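# Place the two closest-weight pistons in the steel tray

## Task

Of the five pistons, find the two whose weights are nearest to each other and set both in the steel parts tray. None of the remaining three may touch the tray or hang over it. The tray must end up lying flat on the bench. Everything must stay put without the robot holding it. Finally, open the grippers and move the arms away.

## Robot and tools

Robot: two 6-joint arms, left_arm and right_arm, each with a parallel gripper. They face each other across a table. Scene frame: origin at the table centre, +z up, table surface at z = +0.020 m, and left_arm's base sits on the +y side. The names left and right do not refer to image sides. Knocking or setting anything off the table fails the job. Occasionally something may briefly pull on a held part or shove a loose one.

execute_actions takes "actions", a list holding zero or one item, plus an optional "pictures" boolean (images come by default). An empty list just reports the current state. A motion item is {"rows": [...], "steps": n}, with n from 1 to 15 (default 15) control steps of 1/30 s. Each row is used for one step, and the final row repeats to fill the remaining steps. A wait item is {"steps": n} with no rows, n up to 300. It returns once n steps have passed since the previous result, and your reply time counts toward them. A rejected call sends nothing.

Each row is one flat list of 14 numbers covering both arms, even if one arm stays still. The first seven are for left_arm: waist, shoulder, elbow, wrist pitch, wrist yaw, wrist roll, then gripper opening. The last seven are the same for right_arm. The joint values are absolute target angles in radians, the same figures the Joint positions line shows. They are not offsets.

Stated ranges per arm: waist -3.054 to 3.054, shoulder 0.000 to 3.142, elbow 0.000 to 2.356, wrist pitch -1.571 to 1.571, wrist yaw -1.571 to 1.571, wrist roll -3.142 to 3.142. True ends may differ by up to 0.010 rad either way. A target more than 0.010 rad beyond a range end, and farther out than the current angle, gets the call rejected. A target past the true end is clipped to that end, and the result then reports "joint sent to its limit". That note can refer to an earlier action. Its absence does not prove there is more room.

Gripper opening is an absolute value from -1 to 1. +1 is fully open, with a 0.088 m pad gap. Empty fingers close at roughly -0.80, and values below that change nothing. A full close takes at least about 0.5 s.

Motion limits: each step, a joint's target stays within a fixed lead of its measured angle. The lead is 0.211 rad for waist, shoulder and elbow, 0.213 for wrist pitch, 0.267 for wrist yaw and 0.228 for wrist roll. If the targets would move the gripper more than 70 mm from where it is, all that arm's targets are pulled back. Large moves therefore need several calls. Friction can leave a joint short of its target, especially at long reach, and tiny turns may not happen at all. Read Joint positions after each move.

Between calls, the arms keep heading for the last row sent. They stop once everything has almost stopped moving or any step is HELD. Fingers that are still moving finish their motion.

Result lines: the state line gives each gripper's end_effector_position (m) and end_effector_quat_wxyz, plus velocities, in the scene frame. These are approximate, and less accurate at long reach. The point reported lies between the finger pads, 3 to 4 cm behind the tips. Fingers point along the gripper's +x axis and close along its y axis. Joint positions and Joint velocities list each arm's six joints (rad, rad/s) and then the pad gap (m). grip_measured is the opening on the command scale. It can be off by about 1 mm per gripper, and it reads up to about 3 mm (0.061) too narrow while squeezing something hard. To grasp, command an opening about 0.07 below grip_measured, or less for a lighter hold. Parts under about 3 mm wide get proportionally less force. Pads push about 34 to 49 N each, with a brief spike on contact. "joint command not followed" means the clearance check changed or blocked some joint targets, while the rest of the row still ran. HELD marks steps whose row was not fully sent. Joint torques are total drive outputs, which carry offset, scale and noise. External joint torques estimate outside load, including friction and any held weight, and can read "no reading". Use them to judge piston weights, for example by comparing readings while each piston is lifted.

Faults: if contact torque hits a load limit, that arm freezes for 10 s and drops the rest of the call. Limits in N m are waist 16.6, shoulder 20.6, elbow 20.5, wrist pitch 5.42, wrist yaw 5.4, wrist roll 5.07, and held weight counts. Holding loads heats motors. MOTOR HOT appears from 50 °C. At 95 °C an OVER-TEMPERATURE FAULT holds the arm. If it has not cooled within 30 to 60 s, the arm loses power and falls limp. Do not let the arms strike or press on each other. Avoid drops, slips, slams and forceful pushes, and move smoothly.

zoom_image: "camera" is one of cam_head_left, cam_head_right, cam_left_wrist, cam_right_wrist (each 504x504). "region" is [x0, y0, x1, y1] in pixels, with the origin at the top left and a size of at most 504 by 504. It returns a closer look at that camera's latest image.

finished_scene: "scene" is the integer number of the current scene. Finish only after the pistons are resting on their own and both grippers are open and clear. Answering without any tool call ends everything.

Each tool is called as name(argument=value, ...) on one line, values as JSON.

## Session

execute_actions(actions=[])

Scene clock: 0.00 s of 12600.00 s.
left_arm: end_effector_position=(+0.2994, +0.0981, +0.4129) grip_measured=+0.848 end_effector_quat_wxyz=(+0.267, +0.846, -0.135, -0.442) end_effector_velocity=(+0.002, +0.002, +0.004) end_effector_angular_velocity=(+0.007, -0.030, -0.002) | right_arm: end_effector_position=(+0.1006, -0.3460, +0.3831) grip_measured=+0.817 end_effector_quat_wxyz=(+0.536, +0.745, +0.397, +0.017) end_effector_velocity=(-0.002, +0.000, -0.001) end_effector_angular_velocity=(+0.001, +0.006, +0.016)
Joint positions: left_arm=[ 0.913  1.498  1.581 -0.891 -0.368  1.895  0.081] | right_arm=[-1.278  0.8    0.818 -0.452 -0.314  1.91   0.079]
Joint velocities: left_arm=[-0.002 -0.007 -0.002  0.007 -0.022  0.022 -0.   ] | right_arm=[-0.007 -0.002 -0.002 -0.007 -0.022 -0.007 -0.   ]
Joint torques (N m, as the arm reports them, + toward a larger angle): no reading
External joint torques (N m, as the arm's controller estimates them; a push from outside toward a larger angle lowers the number): no reading
Heat: left arm: hottest shoulder 27 °C (+0.0 °C/min); right arm: hottest shoulder 27 °C (+0.0 °C/min).

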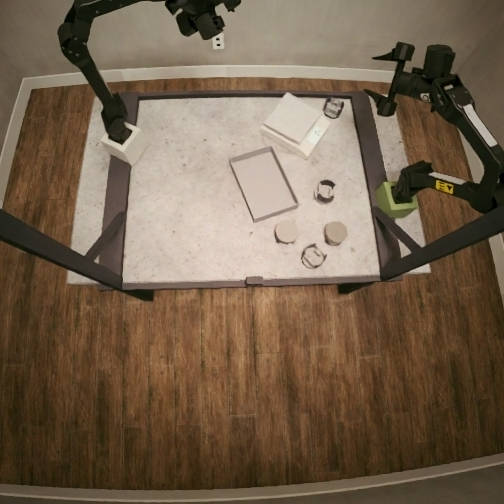

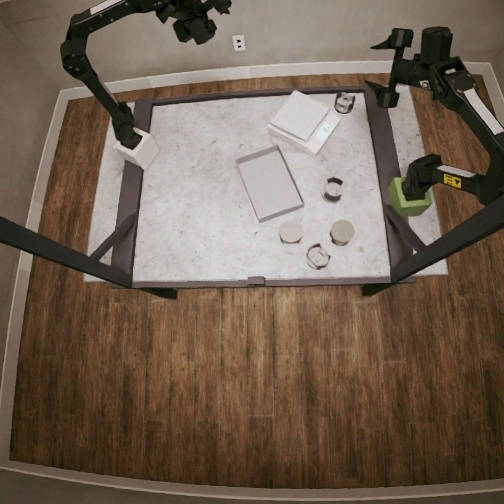

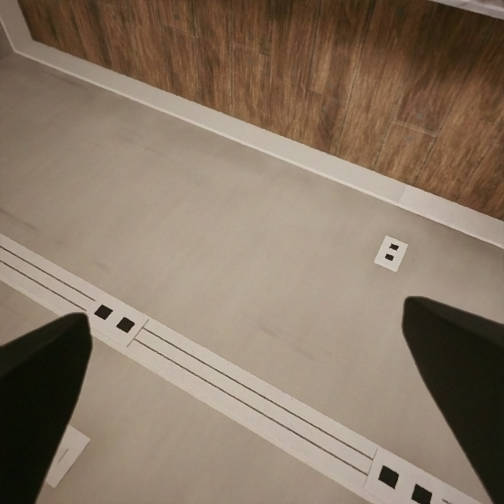

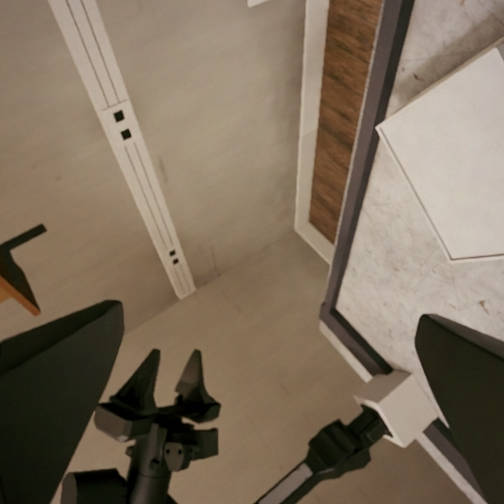

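zoom_image(camera="cam_head_left", region=[200, 70, 440, 310])

zoom_image(camera="cam_head_right", region=[200, 70, 440, 310])

zoom_image(camera="cam_head_left", region=[250, 80, 360, 170])

zoom_image(camera="cam_head_left", region=[260, 170, 370, 280])

Region (200, 70, 440, 310) of cam_head_left's 504x504 image, scaled by 2.100, with more detail than that image has.

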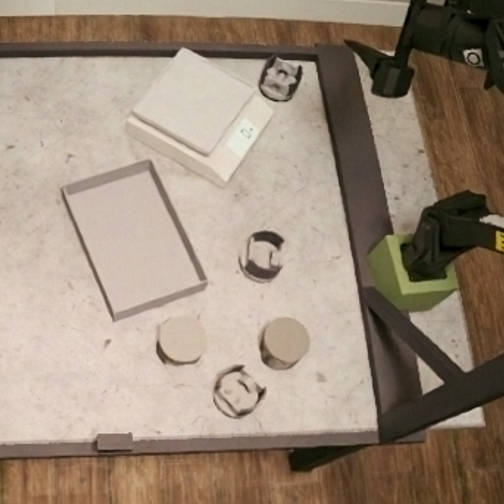

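Region (200, 70, 440, 310) of cam_head_right's 504x504 image, scaled by 2.100, with more detail than that image has.

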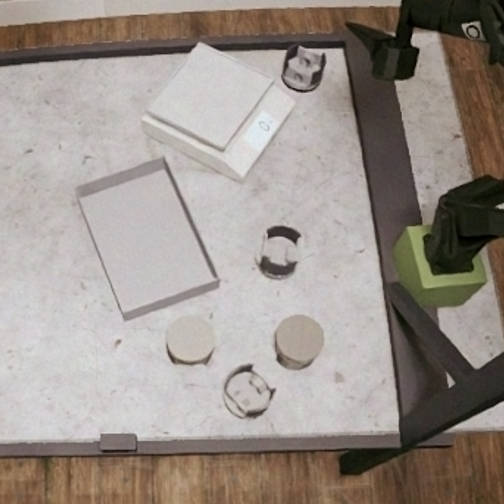

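Region (250, 80, 360, 170) of cam_head_left's 504x504 image, scaled by 4.582, with more detail than that image has; it fills the top 412 rows of this view, and the rest is white.

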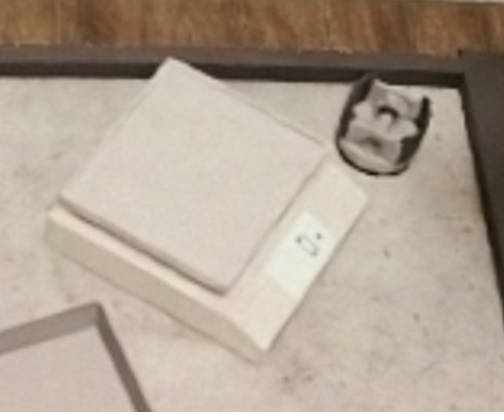

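Region (260, 170, 370, 280) of cam_head_left's 504x504 image, scaled by 4.582, with more detail than that image has.

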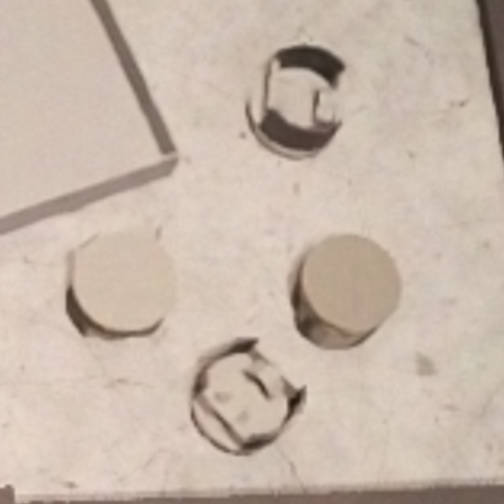

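zoom_image(camera="cam_head_left", region=[50, 60, 250, 310])

zoom_image(camera="cam_head_left", region=[340, 30, 504, 300])

Region (50, 60, 250, 310) of cam_head_left's 504x504 image, scaled by 2.016, with more detail than that image has; it fills the left 403 columns of this view, and the rest is white.

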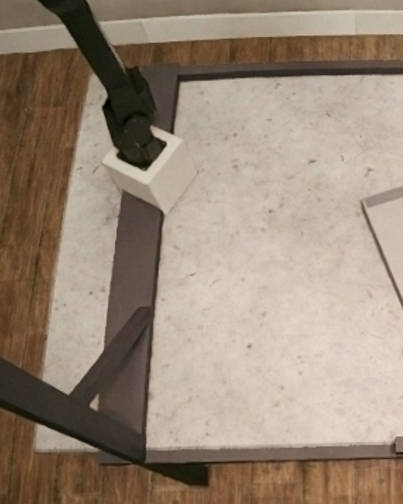

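Region (340, 30, 504, 300) of cam_head_left's 504x504 image, scaled by 1.867, with more detail than that image has; it fills the left 306 columns of this view, and the rest is white.

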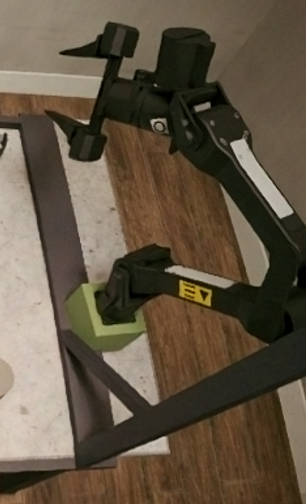

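execute_actions(actions=[{"rows": [[0.913,0.8,0.8,-0.6,-0.368,1.895,0.85,-0.3645,1.408,0.925,-1.088,0,0,1]], "steps": 15}], pictures=false)

execute_actions(actions=[{"steps": 30}])

Scene clock: 34.87 s of 12600.00 s.
left_arm: end_effector_position=(+0.2519, +0.2167, +0.3684) grip_measured=+0.848 end_effector_quat_wxyz=(+0.354, +0.829, -0.195, -0.386) end_effector_velocity=(-0.008, +0.023, -0.222) end_effector_angular_velocity=(+0.493, +0.200, +0.012) | right_arm: end_effector_position=(-0.0578, -0.2803, +0.1998) grip_measured=+0.977 end_effector_quat_wxyz=(+0.702, -0.083, +0.701, +0.099) end_effector_velocity=(-0.264, +0.045, -0.005) end_effector_angular_velocity=(-0.236, +0.036, +3.154)
Joint positions: left_arm=[ 0.913  0.81   0.847 -0.605 -0.368  1.895  0.081] | right_arm=[-0.443  1.397  0.915 -1.069 -0.009  0.962  0.087]
Joint velocities: left_arm=[ 0.002 -0.002 -0.53  -0.007 -0.007 -0.007 -0.   ] | right_arm=[ 1.184  0.037  0.012 -0.227  0.007 -1.971  0.   ]
Joint torques (N m, as the arm reports them, + toward a larger angle): left_arm=[ 0.06 -2.96  7.    2.16 -0.15 -0.03] | right_arm=[-1.25 -3.53  6.7  -0.17  0.28 -0.06]
External joint torques (N m, as the arm's controller estimates them; a push from outside toward a larger angle lowers the number): left_arm=[ 0.06 -0.58 -1.22  0.15 -0.02  0.03] | right_arm=[ 0.16  0.72  1.37 -0.44  0.01 -0.1 ]
Heat: left arm: hottest shoulder 31 °C (+6.9 °C/min); right arm: hottest elbow 31 °C (+6.9 °C/min).
Steps of this call (steps 1 to 90: nothing new was sent; then 31.37 s passed at rest; steps 91 to 105: all 15 steps of this action). Readings (joint positions):
91: left_arm=[0.913 1.467 1.541 -0.827 -0.368 1.895] | right_arm=[-1.243 0.831 0.839 -0.505 -0.242 1.856]
92: left_arm=[0.913 1.424 1.479 -0.764 -0.368 1.895] | right_arm=[-1.182 0.878 0.874 -0.561 -0.171 1.788]
94: left_arm=[0.913 1.315 1.359 -0.682 -0.368 1.895] | right_arm=[-1.065 0.997 0.914 -0.668 -0.087 1.660]
98: left_arm=[0.913 1.057 1.141 -0.616 -0.368 1.895] | right_arm=[-0.853 1.218 0.916 -0.887 -0.029 1.428]
105: the state above

Scene clock: 35.87 s of 12600.00 s.
left_arm: end_effector_position=(+0.2512, +0.2185, +0.3582) grip_measured=+0.848 end_effector_quat_wxyz=(+0.347, +0.831, -0.190, -0.390) end_effector_velocity=(-0.002, +0.000, -0.004) end_effector_angular_velocity=(-0.004, +0.021, +0.003) | right_arm: end_effector_position=(-0.0743, -0.2787, +0.1987) grip_measured=+0.978 end_effector_quat_wxyz=(+0.563, -0.425, +0.566, +0.427) end_effector_velocity=(-0.002, -0.005, -0.000) end_effector_angular_velocity=(-0.019, +0.013, -0.010)
Joint positions: left_arm=[ 0.913  0.804  0.817 -0.6   -0.368  1.895  0.081] | right_arm=[-0.367  1.403  0.916 -1.085 -0.005  0.003  0.087]
Joint velocities: left_arm=[-0.002 -0.002 -0.007 -0.007  0.007 -0.022  0.   ] | right_arm=[-0.002 -0.002 -0.002 -0.022 -0.007  0.007 -0.   ]
Joint torques (N m, as the arm reports them, + toward a larger angle): left_arm=[ 0.07 -2.67  5.81  1.93 -0.15 -0.03] | right_arm=[ 0.22 -3.54  6.84 -0.12  0.17 -0.11]
External joint torques (N m, as the arm's controller estimates them; a push from outside toward a larger angle lowers the number): left_arm=[ 0.08 -1.11 -1.17  0.29 -0.04  0.02] | right_arm=[ 0.22  0.58  1.55 -0.42  0.18 -0.1 ]
Heat: left arm: hottest shoulder 30 °C (+5.0 °C/min); right arm: hottest elbow 31 °C (+6.7 °C/min).
Steps of this call (steps 1 to 30: the robot went on to your last target). Readings (joint positions):
1: left_arm=[0.913 0.811 0.832 -0.605 -0.368 1.895] | right_arm=[-0.412 1.398 0.916 -1.075 -0.009 0.895]
2: left_arm=[0.913 0.811 0.823 -0.605 -0.368 1.895] | right_arm=[-0.393 1.399 0.916 -1.078 -0.009 0.829]
4: left_arm=[0.913 0.810 0.818 -0.602 -0.368 1.895] | right_arm=[-0.378 1.401 0.916 -1.082 -0.007 0.695]
8: left_arm=[0.913 0.804 0.818 -0.600 -0.368 1.895] | right_arm=[-0.370 1.402 0.916 -1.084 -0.005 0.430]
30: the state above

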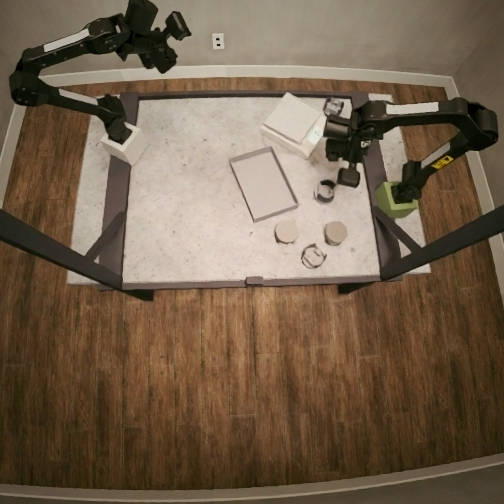

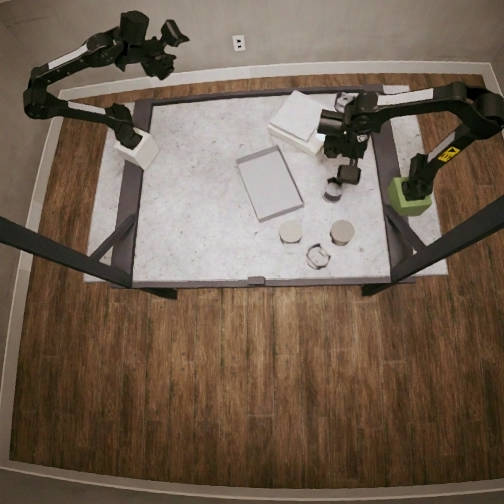

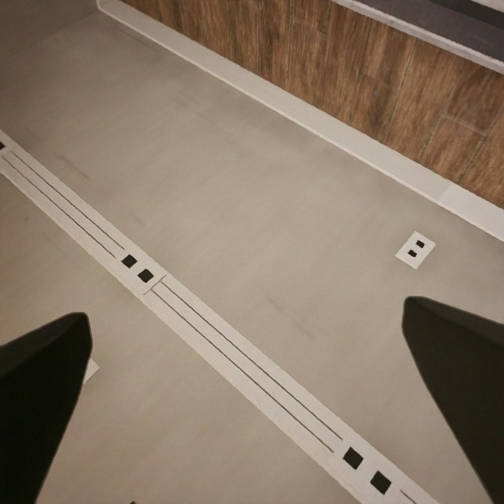

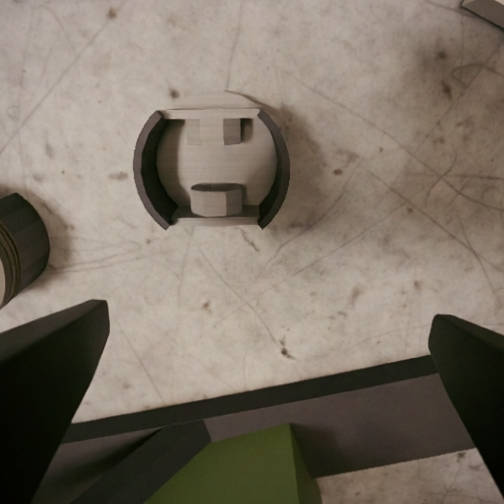

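execute_actions(actions=[{"rows": [[0.913,0.8,0.8,-0.6,-0.368,1.895,0.85,-0.243,1.485,0.783,-0.868,0,0.121,1]], "steps": 15}])

Scene clock: 43.53 s of 12600.00 s.
left_arm: end_effector_position=(+0.2512, +0.2185, +0.3582) grip_measured=+0.848 end_effector_quat_wxyz=(+0.347, +0.831, -0.190, -0.390) end_effector_velocity=(+0.003, +0.003, +0.001) end_effector_angular_velocity=(+0.002, -0.006, +0.025) | right_arm: end_effector_position=(-0.0986, -0.2690, +0.1525) grip_measured=+0.978 end_effector_quat_wxyz=(+0.565, -0.427, +0.561, +0.429) end_effector_velocity=(+0.002, +0.002, +0.001) end_effector_angular_velocity=(+0.011, -0.009, -0.010)
Joint positions: left_arm=[ 0.913  0.804  0.817 -0.6   -0.368  1.895  0.081] | right_arm=[-0.246  1.482  0.788 -0.872  0.001  0.118  0.087]
Joint velocities: left_arm=[ 0.002 -0.002  0.002 -0.007 -0.022 -0.007 -0.   ] | right_arm=[-0.002 -0.002  0.002  0.007  0.007  0.007 -0.   ]
Joint torques (N m, as the arm reports them, + toward a larger angle): left_arm=[ 0.07 -2.69  5.84  1.93 -0.14 -0.03] | right_arm=[ 0.23 -4.09  4.56  0.27 -0.04  0.12]
External joint torques (N m, as the arm's controller estimates them; a push from outside toward a larger angle lowers the number): left_arm=[ 0.04 -1.06 -1.28  0.26 -0.02  0.02] | right_arm=[ 0.25  0.28 -0.44 -0.07 -0.05  0.12]
Heat: left arm: hottest shoulder 30 °C (+4.1 °C/min); right arm: hottest elbow 32 °C (+6.9 °C/min).
Steps of this call (steps 1 to 15: the robot went on to your last target; steps 16 to 90: nothing new was sent; then 4.17 s passed at rest; steps 91 to 105: all 15 steps of this action). Readings (joint positions):
91: left_arm=[0.913 0.804 0.817 -0.600 -0.368 1.895] | right_arm=[-0.352 1.412 0.896 -1.043 0.003 0.031]
92: left_arm=[0.913 0.804 0.817 -0.600 -0.368 1.895] | right_arm=[-0.320 1.422 0.870 -0.975 0.004 0.058]
94: left_arm=[0.913 0.804 0.817 -0.600 -0.368 1.895] | right_arm=[-0.271 1.463 0.827 -0.923 0.001 0.089]
98: left_arm=[0.913 0.804 0.817 -0.600 -0.368 1.895] | right_arm=[-0.249 1.482 0.788 -0.885 0.001 0.111]
105: the state above

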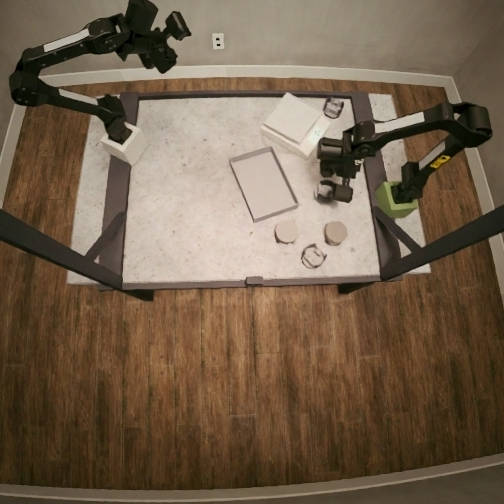

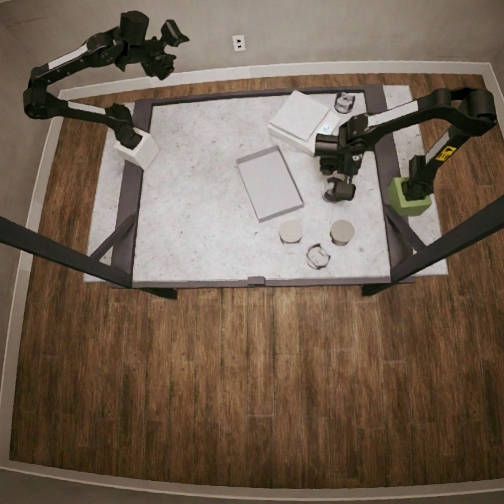

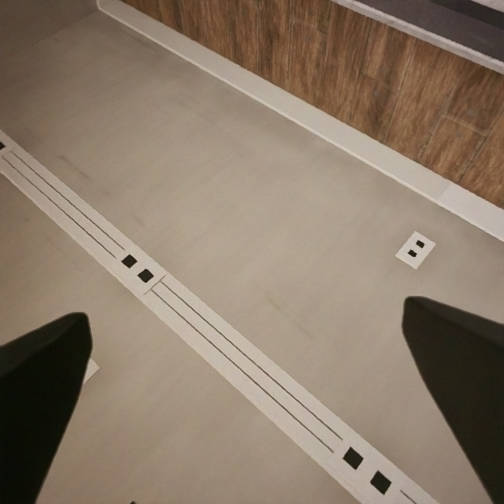

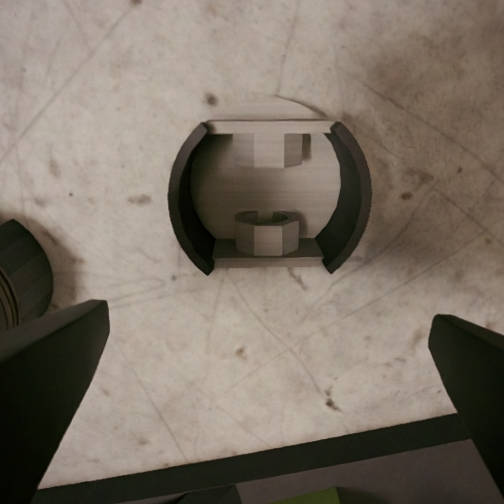

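execute_actions(actions=[{"rows": [[0.913,0.8,0.8,-0.6,-0.368,1.895,0.85,-0.261,1.600,0.895,-0.862,0,1.673,1]], "steps": 15}], pictures=false)

execute_actions(actions=[{"steps": 14}])

Scene clock: 56.97 s of 12600.00 s.
left_arm: end_effector_position=(+0.2512, +0.2185, +0.3582) grip_measured=+0.848 end_effector_quat_wxyz=(+0.347, +0.831, -0.190, -0.390) end_effector_velocity=(-0.001, +0.003, -0.004) end_effector_angular_velocity=(+0.008, +0.017, +0.015) | right_arm: end_effector_position=(-0.0915, -0.2427, +0.1499) grip_measured=+0.978 end_effector_quat_wxyz=(+0.700, -0.104, +0.699, +0.105) end_effector_velocity=(-0.001, -0.002, -0.001) end_effector_angular_velocity=(-0.007, +0.013, -1.958)
Joint positions: left_arm=[ 0.913  0.804  0.817 -0.6   -0.368  1.895  0.081] | right_arm=[-0.258  1.594  0.885 -0.859  0.001  1.107  0.087]
Joint velocities: left_arm=[-0.002 -0.002 -0.002 -0.022 -0.007 -0.022  0.   ] | right_arm=[-0.002  0.002 -0.002 -0.007 -0.007  1.956 -0.   ]
Joint torques (N m, as the arm reports them, + toward a larger angle): left_arm=[ 0.06 -2.69  5.83  1.93 -0.15 -0.03] | right_arm=[-0.21 -4.48  6.36 -0.13  0.    0.11]
External joint torques (N m, as the arm's controller estimates them; a push from outside toward a larger angle lowers the number): left_arm=[ 0.08 -1.1  -1.19  0.28 -0.04  0.02] | right_arm=[-0.22  0.59  1.47 -0.42 -0.05  0.11]
Heat: left arm: hottest wrist pitch 31 °C (+4.2 °C/min); right arm: hottest elbow 31 °C (+4.2 °C/min).
Steps of this call (steps 1 to 15: the robot went on to your last target; steps 16 to 90: nothing new was sent; then 9.93 s passed at rest; steps 91 to 105: all 15 steps of this action). Readings (joint positions):
91: left_arm=[0.913 0.804 0.817 -0.600 -0.368 1.895] | right_arm=[-0.246 1.500 0.802 -0.879 0.001 0.174]
92: left_arm=[0.913 0.804 0.817 -0.600 -0.368 1.895] | right_arm=[-0.249 1.528 0.825 -0.873 0.001 0.243]
94: left_arm=[0.913 0.804 0.817 -0.600 -0.368 1.895] | right_arm=[-0.254 1.572 0.862 -0.859 0.001 0.376]
98: left_arm=[0.913 0.804 0.817 -0.600 -0.368 1.895] | right_arm=[-0.257 1.589 0.882 -0.859 0.001 0.642]
105: the state above

Scene clock: 57.43 s of 12600.00 s.
left_arm: end_effector_position=(+0.2512, +0.2185, +0.3582) grip_measured=+0.848 end_effector_quat_wxyz=(+0.347, +0.831, -0.190, -0.390) end_effector_velocity=(-0.000, +0.002, -0.004) end_effector_angular_velocity=(+0.017, -0.004, -0.000) | right_arm: end_effector_position=(-0.0915, -0.2426, +0.1499) grip_measured=+0.978 end_effector_quat_wxyz=(+0.702, +0.091, +0.701, -0.090) end_effector_velocity=(+0.001, -0.001, -0.001) end_effector_angular_velocity=(+0.004, +0.007, -0.103)
Joint positions: left_arm=[ 0.913  0.804  0.817 -0.6   -0.368  1.895  0.081] | right_arm=[-0.258  1.594  0.885 -0.859  0.001  1.662  0.087]
Joint velocities: left_arm=[-0.002 -0.002 -0.007 -0.007 -0.007  0.007  0.   ] | right_arm=[-0.007 -0.002 -0.007  0.007 -0.007  0.095 -0.   ]
Joint torques (N m, as the arm reports them, + toward a larger angle): left_arm=[ 0.06 -2.69  5.83  1.93 -0.15 -0.03] | right_arm=[-0.2  -4.47  6.34 -0.15  0.01  0.1 ]
External joint torques (N m, as the arm's controller estimates them; a push from outside toward a larger angle lowers the number): left_arm=[ 0.07 -1.08 -1.2   0.28 -0.04  0.02] | right_arm=[-0.18  0.6   1.46 -0.41 -0.05  0.1 ]
Heat: left arm: hottest wrist pitch 31 °C (+4.2 °C/min); right arm: hottest elbow 31 °C (+4.2 °C/min).
Steps of this call (steps 1 to 14: the robot went on to your last target). Readings (joint positions):
1: left_arm=[0.913 0.804 0.817 -0.600 -0.368 1.895] | right_arm=[-0.258 1.594 0.885 -0.859 0.001 1.174]
2: left_arm=[0.913 0.804 0.817 -0.600 -0.368 1.895] | right_arm=[-0.258 1.594 0.885 -0.859 0.001 1.240]
4: left_arm=[0.913 0.804 0.817 -0.600 -0.368 1.895] | right_arm=[-0.258 1.594 0.885 -0.859 0.001 1.373]
8: left_arm=[0.913 0.804 0.817 -0.600 -0.368 1.895] | right_arm=[-0.258 1.594 0.885 -0.859 0.001 1.593]
14: the state above

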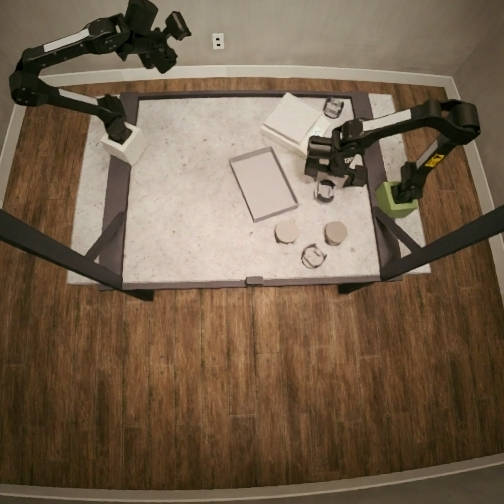

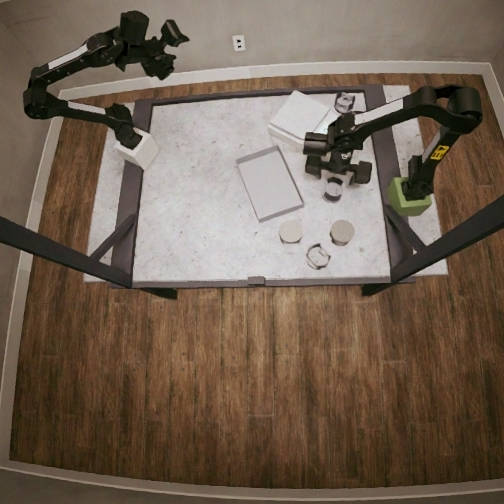

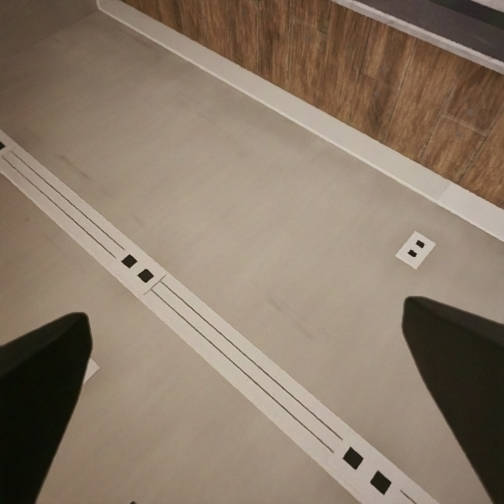

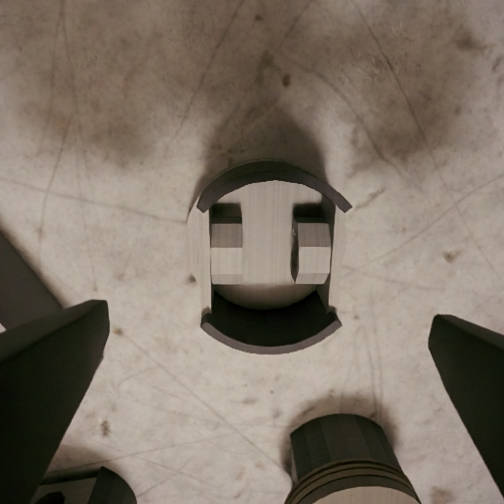

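zoom_image(camera="cam_head_left", region=[0, 50, 504, 320])

Region (0, 50, 504, 320) of cam_head_left's 504x504 image, scaled by 1.000; it fills the top 270 rows of this view, and the rest is white.

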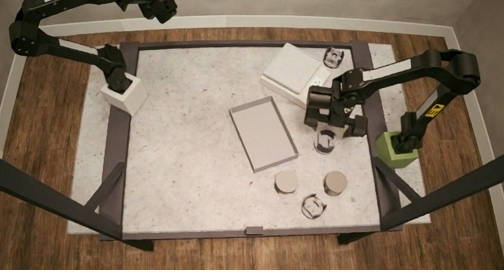

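zoom_image(camera="cam_head_left", region=[10, 60, 260, 130])

zoom_image(camera="cam_head_left", region=[230, 60, 480, 130])

Region (10, 60, 260, 130) of cam_head_left's 504x504 image, scaled by 2.016, with more detail than that image has; it fills the top 141 rows of this view, and the rest is white.

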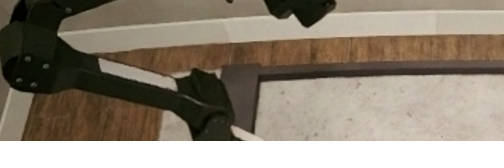

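Region (230, 60, 480, 130) of cam_head_left's 504x504 image, scaled by 2.016, with more detail than that image has; it fills the top 141 rows of this view, and the rest is white.

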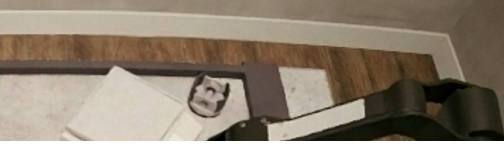

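execute_actions(actions=[{"rows": [[0.913,0.804,0.817,-0.6,-0.368,1.895,0.85,-0.258,1.602,0.877,-0.843,0,0.06,1],[0.913,0.804,0.817,-0.6,-0.368,1.895,0.85,-0.258,1.610,0.869,-0.827,0,0.06,1],[0.913,0.804,0.817,-0.6,-0.368,1.895,0.85,-0.258,1.618,0.860,-0.811,0,0.06,1],[0.913,0.804,0.817,-0.6,-0.368,1.895,0.85,-0.258,1.626,0.852,-0.795,0,0.06,1],[0.913,0.804,0.817,-0.6,-0.368,1.895,0.85,-0.258,1.634,0.844,-0.779,0,0.06,1],[0.913,0.804,0.817,-0.6,-0.368,1.895,0.85,-0.258,1.642,0.836,-0.764,0,0.06,1],[0.913,0.804,0.817,-0.6,-0.368,1.895,0.85,-0.258,1.650,0.828,-0.748,0,0.06,1],[0.913,0.804,0.817,-0.6,-0.368,1.895,0.85,-0.258,1.658,0.819,-0.732,0,0.06,1],[0.913,0.804,0.817,-0.6,-0.368,1.895,0.85,-0.258,1.666,0.811,-0.716,0,0.06,1],[0.913,0.804,0.817,-0.6,-0.368,1.895,0.85,-0.258,1.674,0.803,-0.700,0,0.06,1],[0.913,0.804,0.817,-0.6,-0.368,1.895,0.85,-0.258,1.682,0.795,-0.684,0,0.06,1],[0.913,0.804,0.817,-0.6,-0.368,1.895,0.85,-0.258,1.690,0.787,-0.668,0,0.06,1]], "steps": 12}], pictures=false)

execute_actions(actions=[{"rows": [[0.913,0.804,0.817,-0.6,-0.368,1.895,0.85,-0.258,1.701,0.781,-0.651,0,0.06,1],[0.913,0.804,0.817,-0.6,-0.368,1.895,0.85,-0.258,1.713,0.775,-0.634,0,0.06,1],[0.913,0.804,0.817,-0.6,-0.368,1.895,0.85,-0.258,1.724,0.769,-0.617,0,0.06,1],[0.913,0.804,0.817,-0.6,-0.368,1.895,0.85,-0.258,1.736,0.763,-0.600,0,0.06,1],[0.913,0.804,0.817,-0.6,-0.368,1.895,0.85,-0.258,1.748,0.757,-0.583,0,0.06,1],[0.913,0.804,0.817,-0.6,-0.368,1.895,0.85,-0.258,1.759,0.751,-0.566,0,0.06,1],[0.913,0.804,0.817,-0.6,-0.368,1.895,0.85,-0.258,1.771,0.745,-0.549,0,0.06,1],[0.913,0.804,0.817,-0.6,-0.368,1.895,0.85,-0.258,1.782,0.740,-0.532,0,0.06,1],[0.913,0.804,0.817,-0.6,-0.368,1.895,0.85,-0.258,1.794,0.734,-0.515,0,0.06,1],[0.913,0.804,0.817,-0.6,-0.368,1.895,0.85,-0.258,1.805,0.728,-0.498,0,0.06,1],[0.913,0.804,0.817,-0.6,-0.368,1.895,0.85,-0.258,1.817,0.722,-0.481,0,0.06,1],[0.913,0.804,0.817,-0.6,-0.368,1.895,0.85,-0.258,1.827,0.717,-0.465,0,0.06,1]], "steps": 15}])

Scene clock: 81.00 s of 12600.00 s.
left_arm: end_effector_position=(+0.2512, +0.2185, +0.3582) grip_measured=+0.848 end_effector_quat_wxyz=(+0.347, +0.831, -0.190, -0.390) end_effector_velocity=(-0.001, -0.001, +0.001) end_effector_angular_velocity=(-0.004, -0.003, -0.012) | right_arm: end_effector_position=(-0.0912, -0.2414, +0.1176) grip_measured=+0.978 end_effector_quat_wxyz=(+0.685, -0.180, +0.682, +0.184) end_effector_velocity=(-0.003, -0.014, -0.105) end_effector_angular_velocity=(-0.035, -0.002, +1.983)
Joint positions: left_arm=[ 0.913  0.804  0.817 -0.6   -0.368  1.895  0.081] | right_arm=[-0.258  1.666  0.812 -0.709  0.001  0.884  0.087]
Joint velocities: left_arm=[-0.002 -0.002 -0.002  0.007  0.007  0.007 -0.   ] | right_arm=[-0.002  0.237 -0.242  0.447 -0.007 -1.985 -0.   ]
Joint torques (N m, as the arm reports them, + toward a larger angle): left_arm=[ 0.07 -2.24  7.76  1.93 -0.15 -0.03] | right_arm=[ 0.03 -4.66  4.06  0.29 -0.01 -0.09]
External joint torques (N m, as the arm's controller estimates them; a push from outside toward a larger angle lowers the number): left_arm=[ 0.09 -0.66  0.68  0.25 -0.04  0.02] | right_arm=[ 0.05  0.59 -0.48 -0.01 -0.05 -0.09]
Heat: left arm: hottest wrist pitch 32 °C (+3.0 °C/min); right arm: hottest elbow 32 °C (+2.0 °C/min).
Steps of this call (steps 1 to 30: the robot went on to your last target; steps 31 to 100: nothing new was sent; then 19.83 s passed at rest; steps 101 to 112: all 12 steps of this action). Readings (joint positions):
101: left_arm=[0.913 0.804 0.817 -0.600 -0.368 1.895] | right_arm=[-0.258 1.595 0.885 -0.859 0.001 1.617]
102: left_arm=[0.913 0.804 0.817 -0.600 -0.368 1.895] | right_arm=[-0.258 1.596 0.884 -0.854 0.001 1.549]
104: left_arm=[0.913 0.804 0.817 -0.600 -0.368 1.895] | right_arm=[-0.258 1.604 0.876 -0.827 0.001 1.416]
108: left_arm=[0.913 0.804 0.817 -0.600 -0.368 1.895] | right_arm=[-0.258 1.633 0.846 -0.771 0.001 1.150]
112: the state above

Scene clock: 81.50 s of 12600.00 s.
left_arm: end_effector_position=(+0.2512, +0.2185, +0.3582) grip_measured=+0.848 end_effector_quat_wxyz=(+0.347, +0.831, -0.190, -0.390) end_effector_velocity=(+0.000, +0.001, -0.003) end_effector_angular_velocity=(+0.008, +0.005, +0.007) | right_arm: end_effector_position=(-0.0918, -0.2448, +0.0663) grip_measured=+0.978 end_effector_quat_wxyz=(+0.559, -0.434, +0.560, +0.432) end_effector_velocity=(-0.004, -0.024, -0.036) end_effector_angular_velocity=(-0.069, +0.020, +0.313)
Joint positions: left_arm=[ 0.913  0.804  0.817 -0.6   -0.368  1.895  0.081] | right_arm=[-0.258  1.816  0.724 -0.483  0.001  0.087  0.087]
Joint velocities: left_arm=[-0.002  0.002 -0.002 -0.007 -0.007 -0.007 -0.   ] | right_arm=[-0.002  0.1   -0.081  0.11  -0.007 -0.315 -0.   ]
Joint torques (N m, as the arm reports them, + toward a larger angle): left_arm=[ 0.06 -2.24  7.77  1.93 -0.15 -0.03] | right_arm=[ 0.03 -5.37  3.53  0.39 -0.05 -0.1 ]
External joint torques (N m, as the arm's controller estimates them; a push from outside toward a larger angle lowers the number): left_arm=[ 0.06 -0.64  0.72  0.27 -0.03  0.02] | right_arm=[ 0.04  0.61 -0.66 -0.03 -0.05 -0.09]
Heat: left arm: hottest wrist pitch 32 °C (+2.0 °C/min); right arm: hottest elbow 32 °C (+2.0 °C/min).
Steps of this call (steps 1 to 15: all 15 steps of this action). Readings (joint positions):
1: left_arm=[0.913 0.804 0.817 -0.600 -0.368 1.895] | right_arm=[-0.258 1.674 0.804 -0.693 0.001 0.818]
2: left_arm=[0.913 0.804 0.817 -0.600 -0.368 1.895] | right_arm=[-0.258 1.683 0.797 -0.677 0.001 0.751]
4: left_arm=[0.913 0.804 0.817 -0.600 -0.368 1.895] | right_arm=[-0.258 1.704 0.784 -0.643 0.001 0.618]
8: left_arm=[0.913 0.804 0.817 -0.600 -0.368 1.895] | right_arm=[-0.258 1.749 0.759 -0.576 0.001 0.352]
15: the state above

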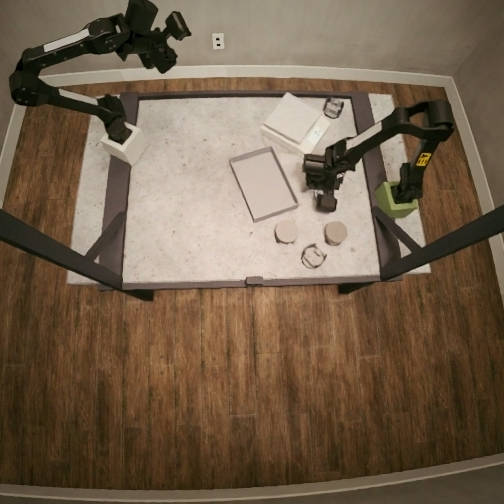

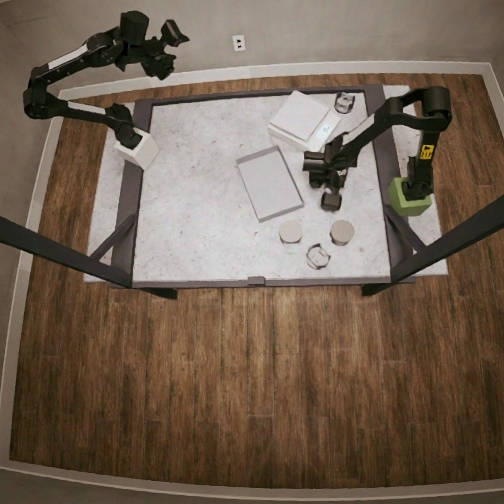

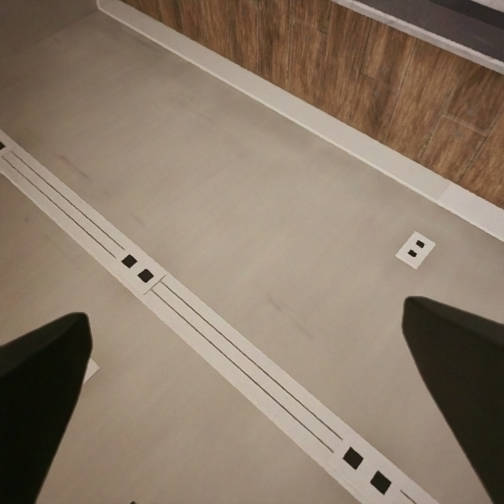

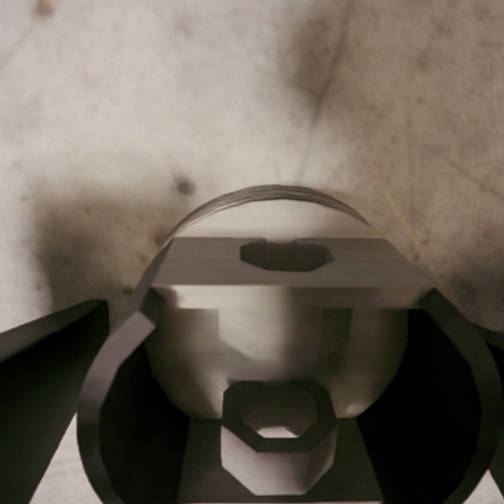

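execute_actions(actions=[{"rows": [[0.913,0.8,0.8,-0.6,-0.368,1.895,0.85,-0.258,1.827,0.717,-0.465,0,0.06,0.9],[0.913,0.8,0.8,-0.6,-0.368,1.895,0.85,-0.258,1.827,0.717,-0.465,0,0.06,0.84],[0.913,0.8,0.8,-0.6,-0.368,1.895,0.85,-0.258,1.827,0.717,-0.465,0,0.06,0.79],[0.913,0.8,0.8,-0.6,-0.368,1.895,0.85,-0.258,1.827,0.717,-0.465,0,0.06,0.75],[0.913,0.8,0.8,-0.6,-0.368,1.895,0.85,-0.258,1.827,0.717,-0.465,0,0.06,0.72],[0.913,0.8,0.8,-0.6,-0.368,1.895,0.85,-0.258,1.827,0.717,-0.465,0,0.06,0.69],[0.913,0.8,0.8,-0.6,-0.368,1.895,0.85,-0.258,1.827,0.717,-0.465,0,0.06,0.66],[0.913,0.8,0.8,-0.6,-0.368,1.895,0.85,-0.258,1.827,0.717,-0.465,0,0.06,0.63],[0.913,0.8,0.8,-0.6,-0.368,1.895,0.85,-0.258,1.827,0.717,-0.465,0,0.06,0.60],[0.913,0.8,0.8,-0.6,-0.368,1.895,0.85,-0.258,1.827,0.717,-0.465,0,0.06,0.57],[0.913,0.8,0.8,-0.6,-0.368,1.895,0.85,-0.258,1.827,0.717,-0.465,0,0.06,0.54],[0.913,0.8,0.8,-0.6,-0.368,1.895,0.85,-0.258,1.827,0.717,-0.465,0,0.06,0.51]], "steps": 15}])

Scene clock: 85.77 s of 12600.00 s.
left_arm: end_effector_position=(+0.2512, +0.2185, +0.3582) grip_measured=+0.848 end_effector_quat_wxyz=(+0.347, +0.831, -0.190, -0.390) end_effector_velocity=(-0.002, +0.003, -0.006) end_effector_angular_velocity=(+0.013, +0.019, +0.010) | right_arm: end_effector_position=(-0.0916, -0.2435, +0.0647) grip_measured=+0.606 end_effector_quat_wxyz=(+0.555, -0.439, +0.553, +0.440) end_effector_velocity=(-0.001, -0.005, +0.000) end_effector_angular_velocity=(-0.020, +0.011, +0.005)
Joint positions: left_arm=[ 0.913  0.804  0.817 -0.6   -0.368  1.895  0.081] | right_arm=[-0.258  1.821  0.722 -0.468  0.001  0.062  0.069]
Joint velocities: left_arm=[-0.007 -0.002 -0.007 -0.022 -0.007 -0.022  0.   ] | right_arm=[-0.002 -0.002 -0.002 -0.022 -0.007 -0.007  0.   ]
Joint torques (N m, as the arm reports them, + toward a larger angle): left_arm=[ 0.06 -2.69  5.84  1.93 -0.15 -0.03] | right_arm=[ 0.05 -4.89  3.2   0.3  -0.05 -0.07]
External joint torques (N m, as the arm's controller estimates them; a push from outside toward a larger angle lowers the number): left_arm=[ 0.07 -1.12 -1.15  0.29 -0.04  0.02] | right_arm=[ 0.06  0.66 -0.56 -0.03 -0.05 -0.07]
Heat: left arm: hottest wrist pitch 32 °C (+2.0 °C/min); right arm: hottest elbow 32 °C (+1.0 °C/min).
Steps of this call (steps 1 to 30: the robot went on to your last target; steps 31 to 100: nothing new was sent; then 0.43 s passed at rest; steps 101 to 115: all 15 steps of this action). Readings (joint positions):
101: left_arm=[0.913 0.804 0.817 -0.600 -0.368 1.895] | right_arm=[-0.258 1.821 0.722 -0.468 0.001 0.063]
102: left_arm=[0.913 0.804 0.817 -0.600 -0.368 1.895] | right_arm=[-0.258 1.821 0.722 -0.468 0.001 0.063]
104: left_arm=[0.913 0.804 0.817 -0.600 -0.368 1.895] | right_arm=[-0.258 1.821 0.722 -0.468 0.001 0.063]
108: left_arm=[0.913 0.804 0.817 -0.600 -0.368 1.895] | right_arm=[-0.258 1.821 0.722 -0.468 0.001 0.063]
115: the state above

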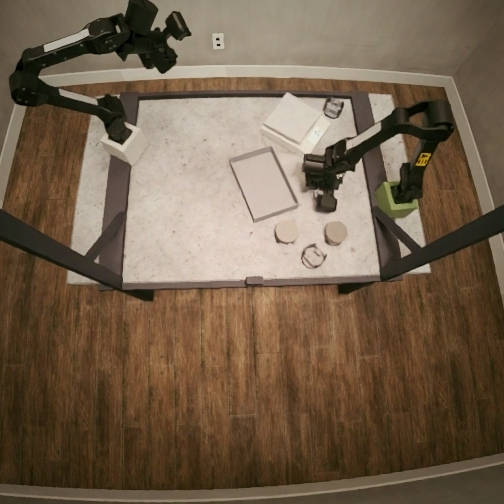

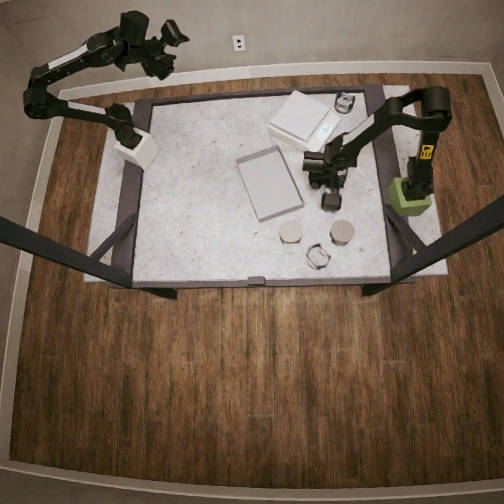

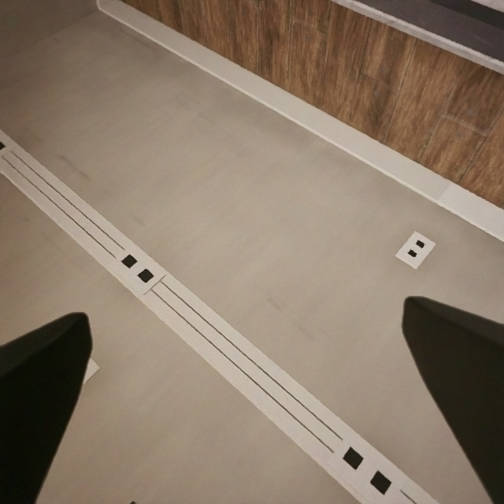

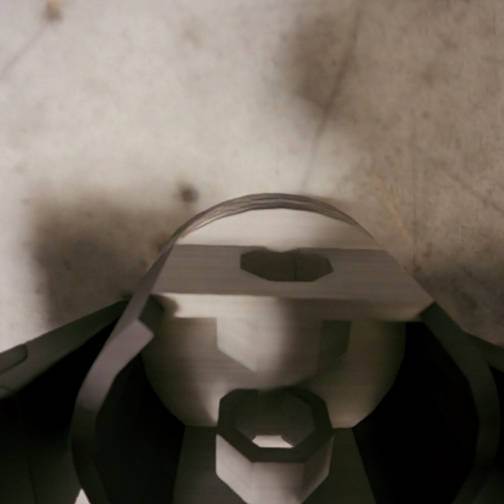

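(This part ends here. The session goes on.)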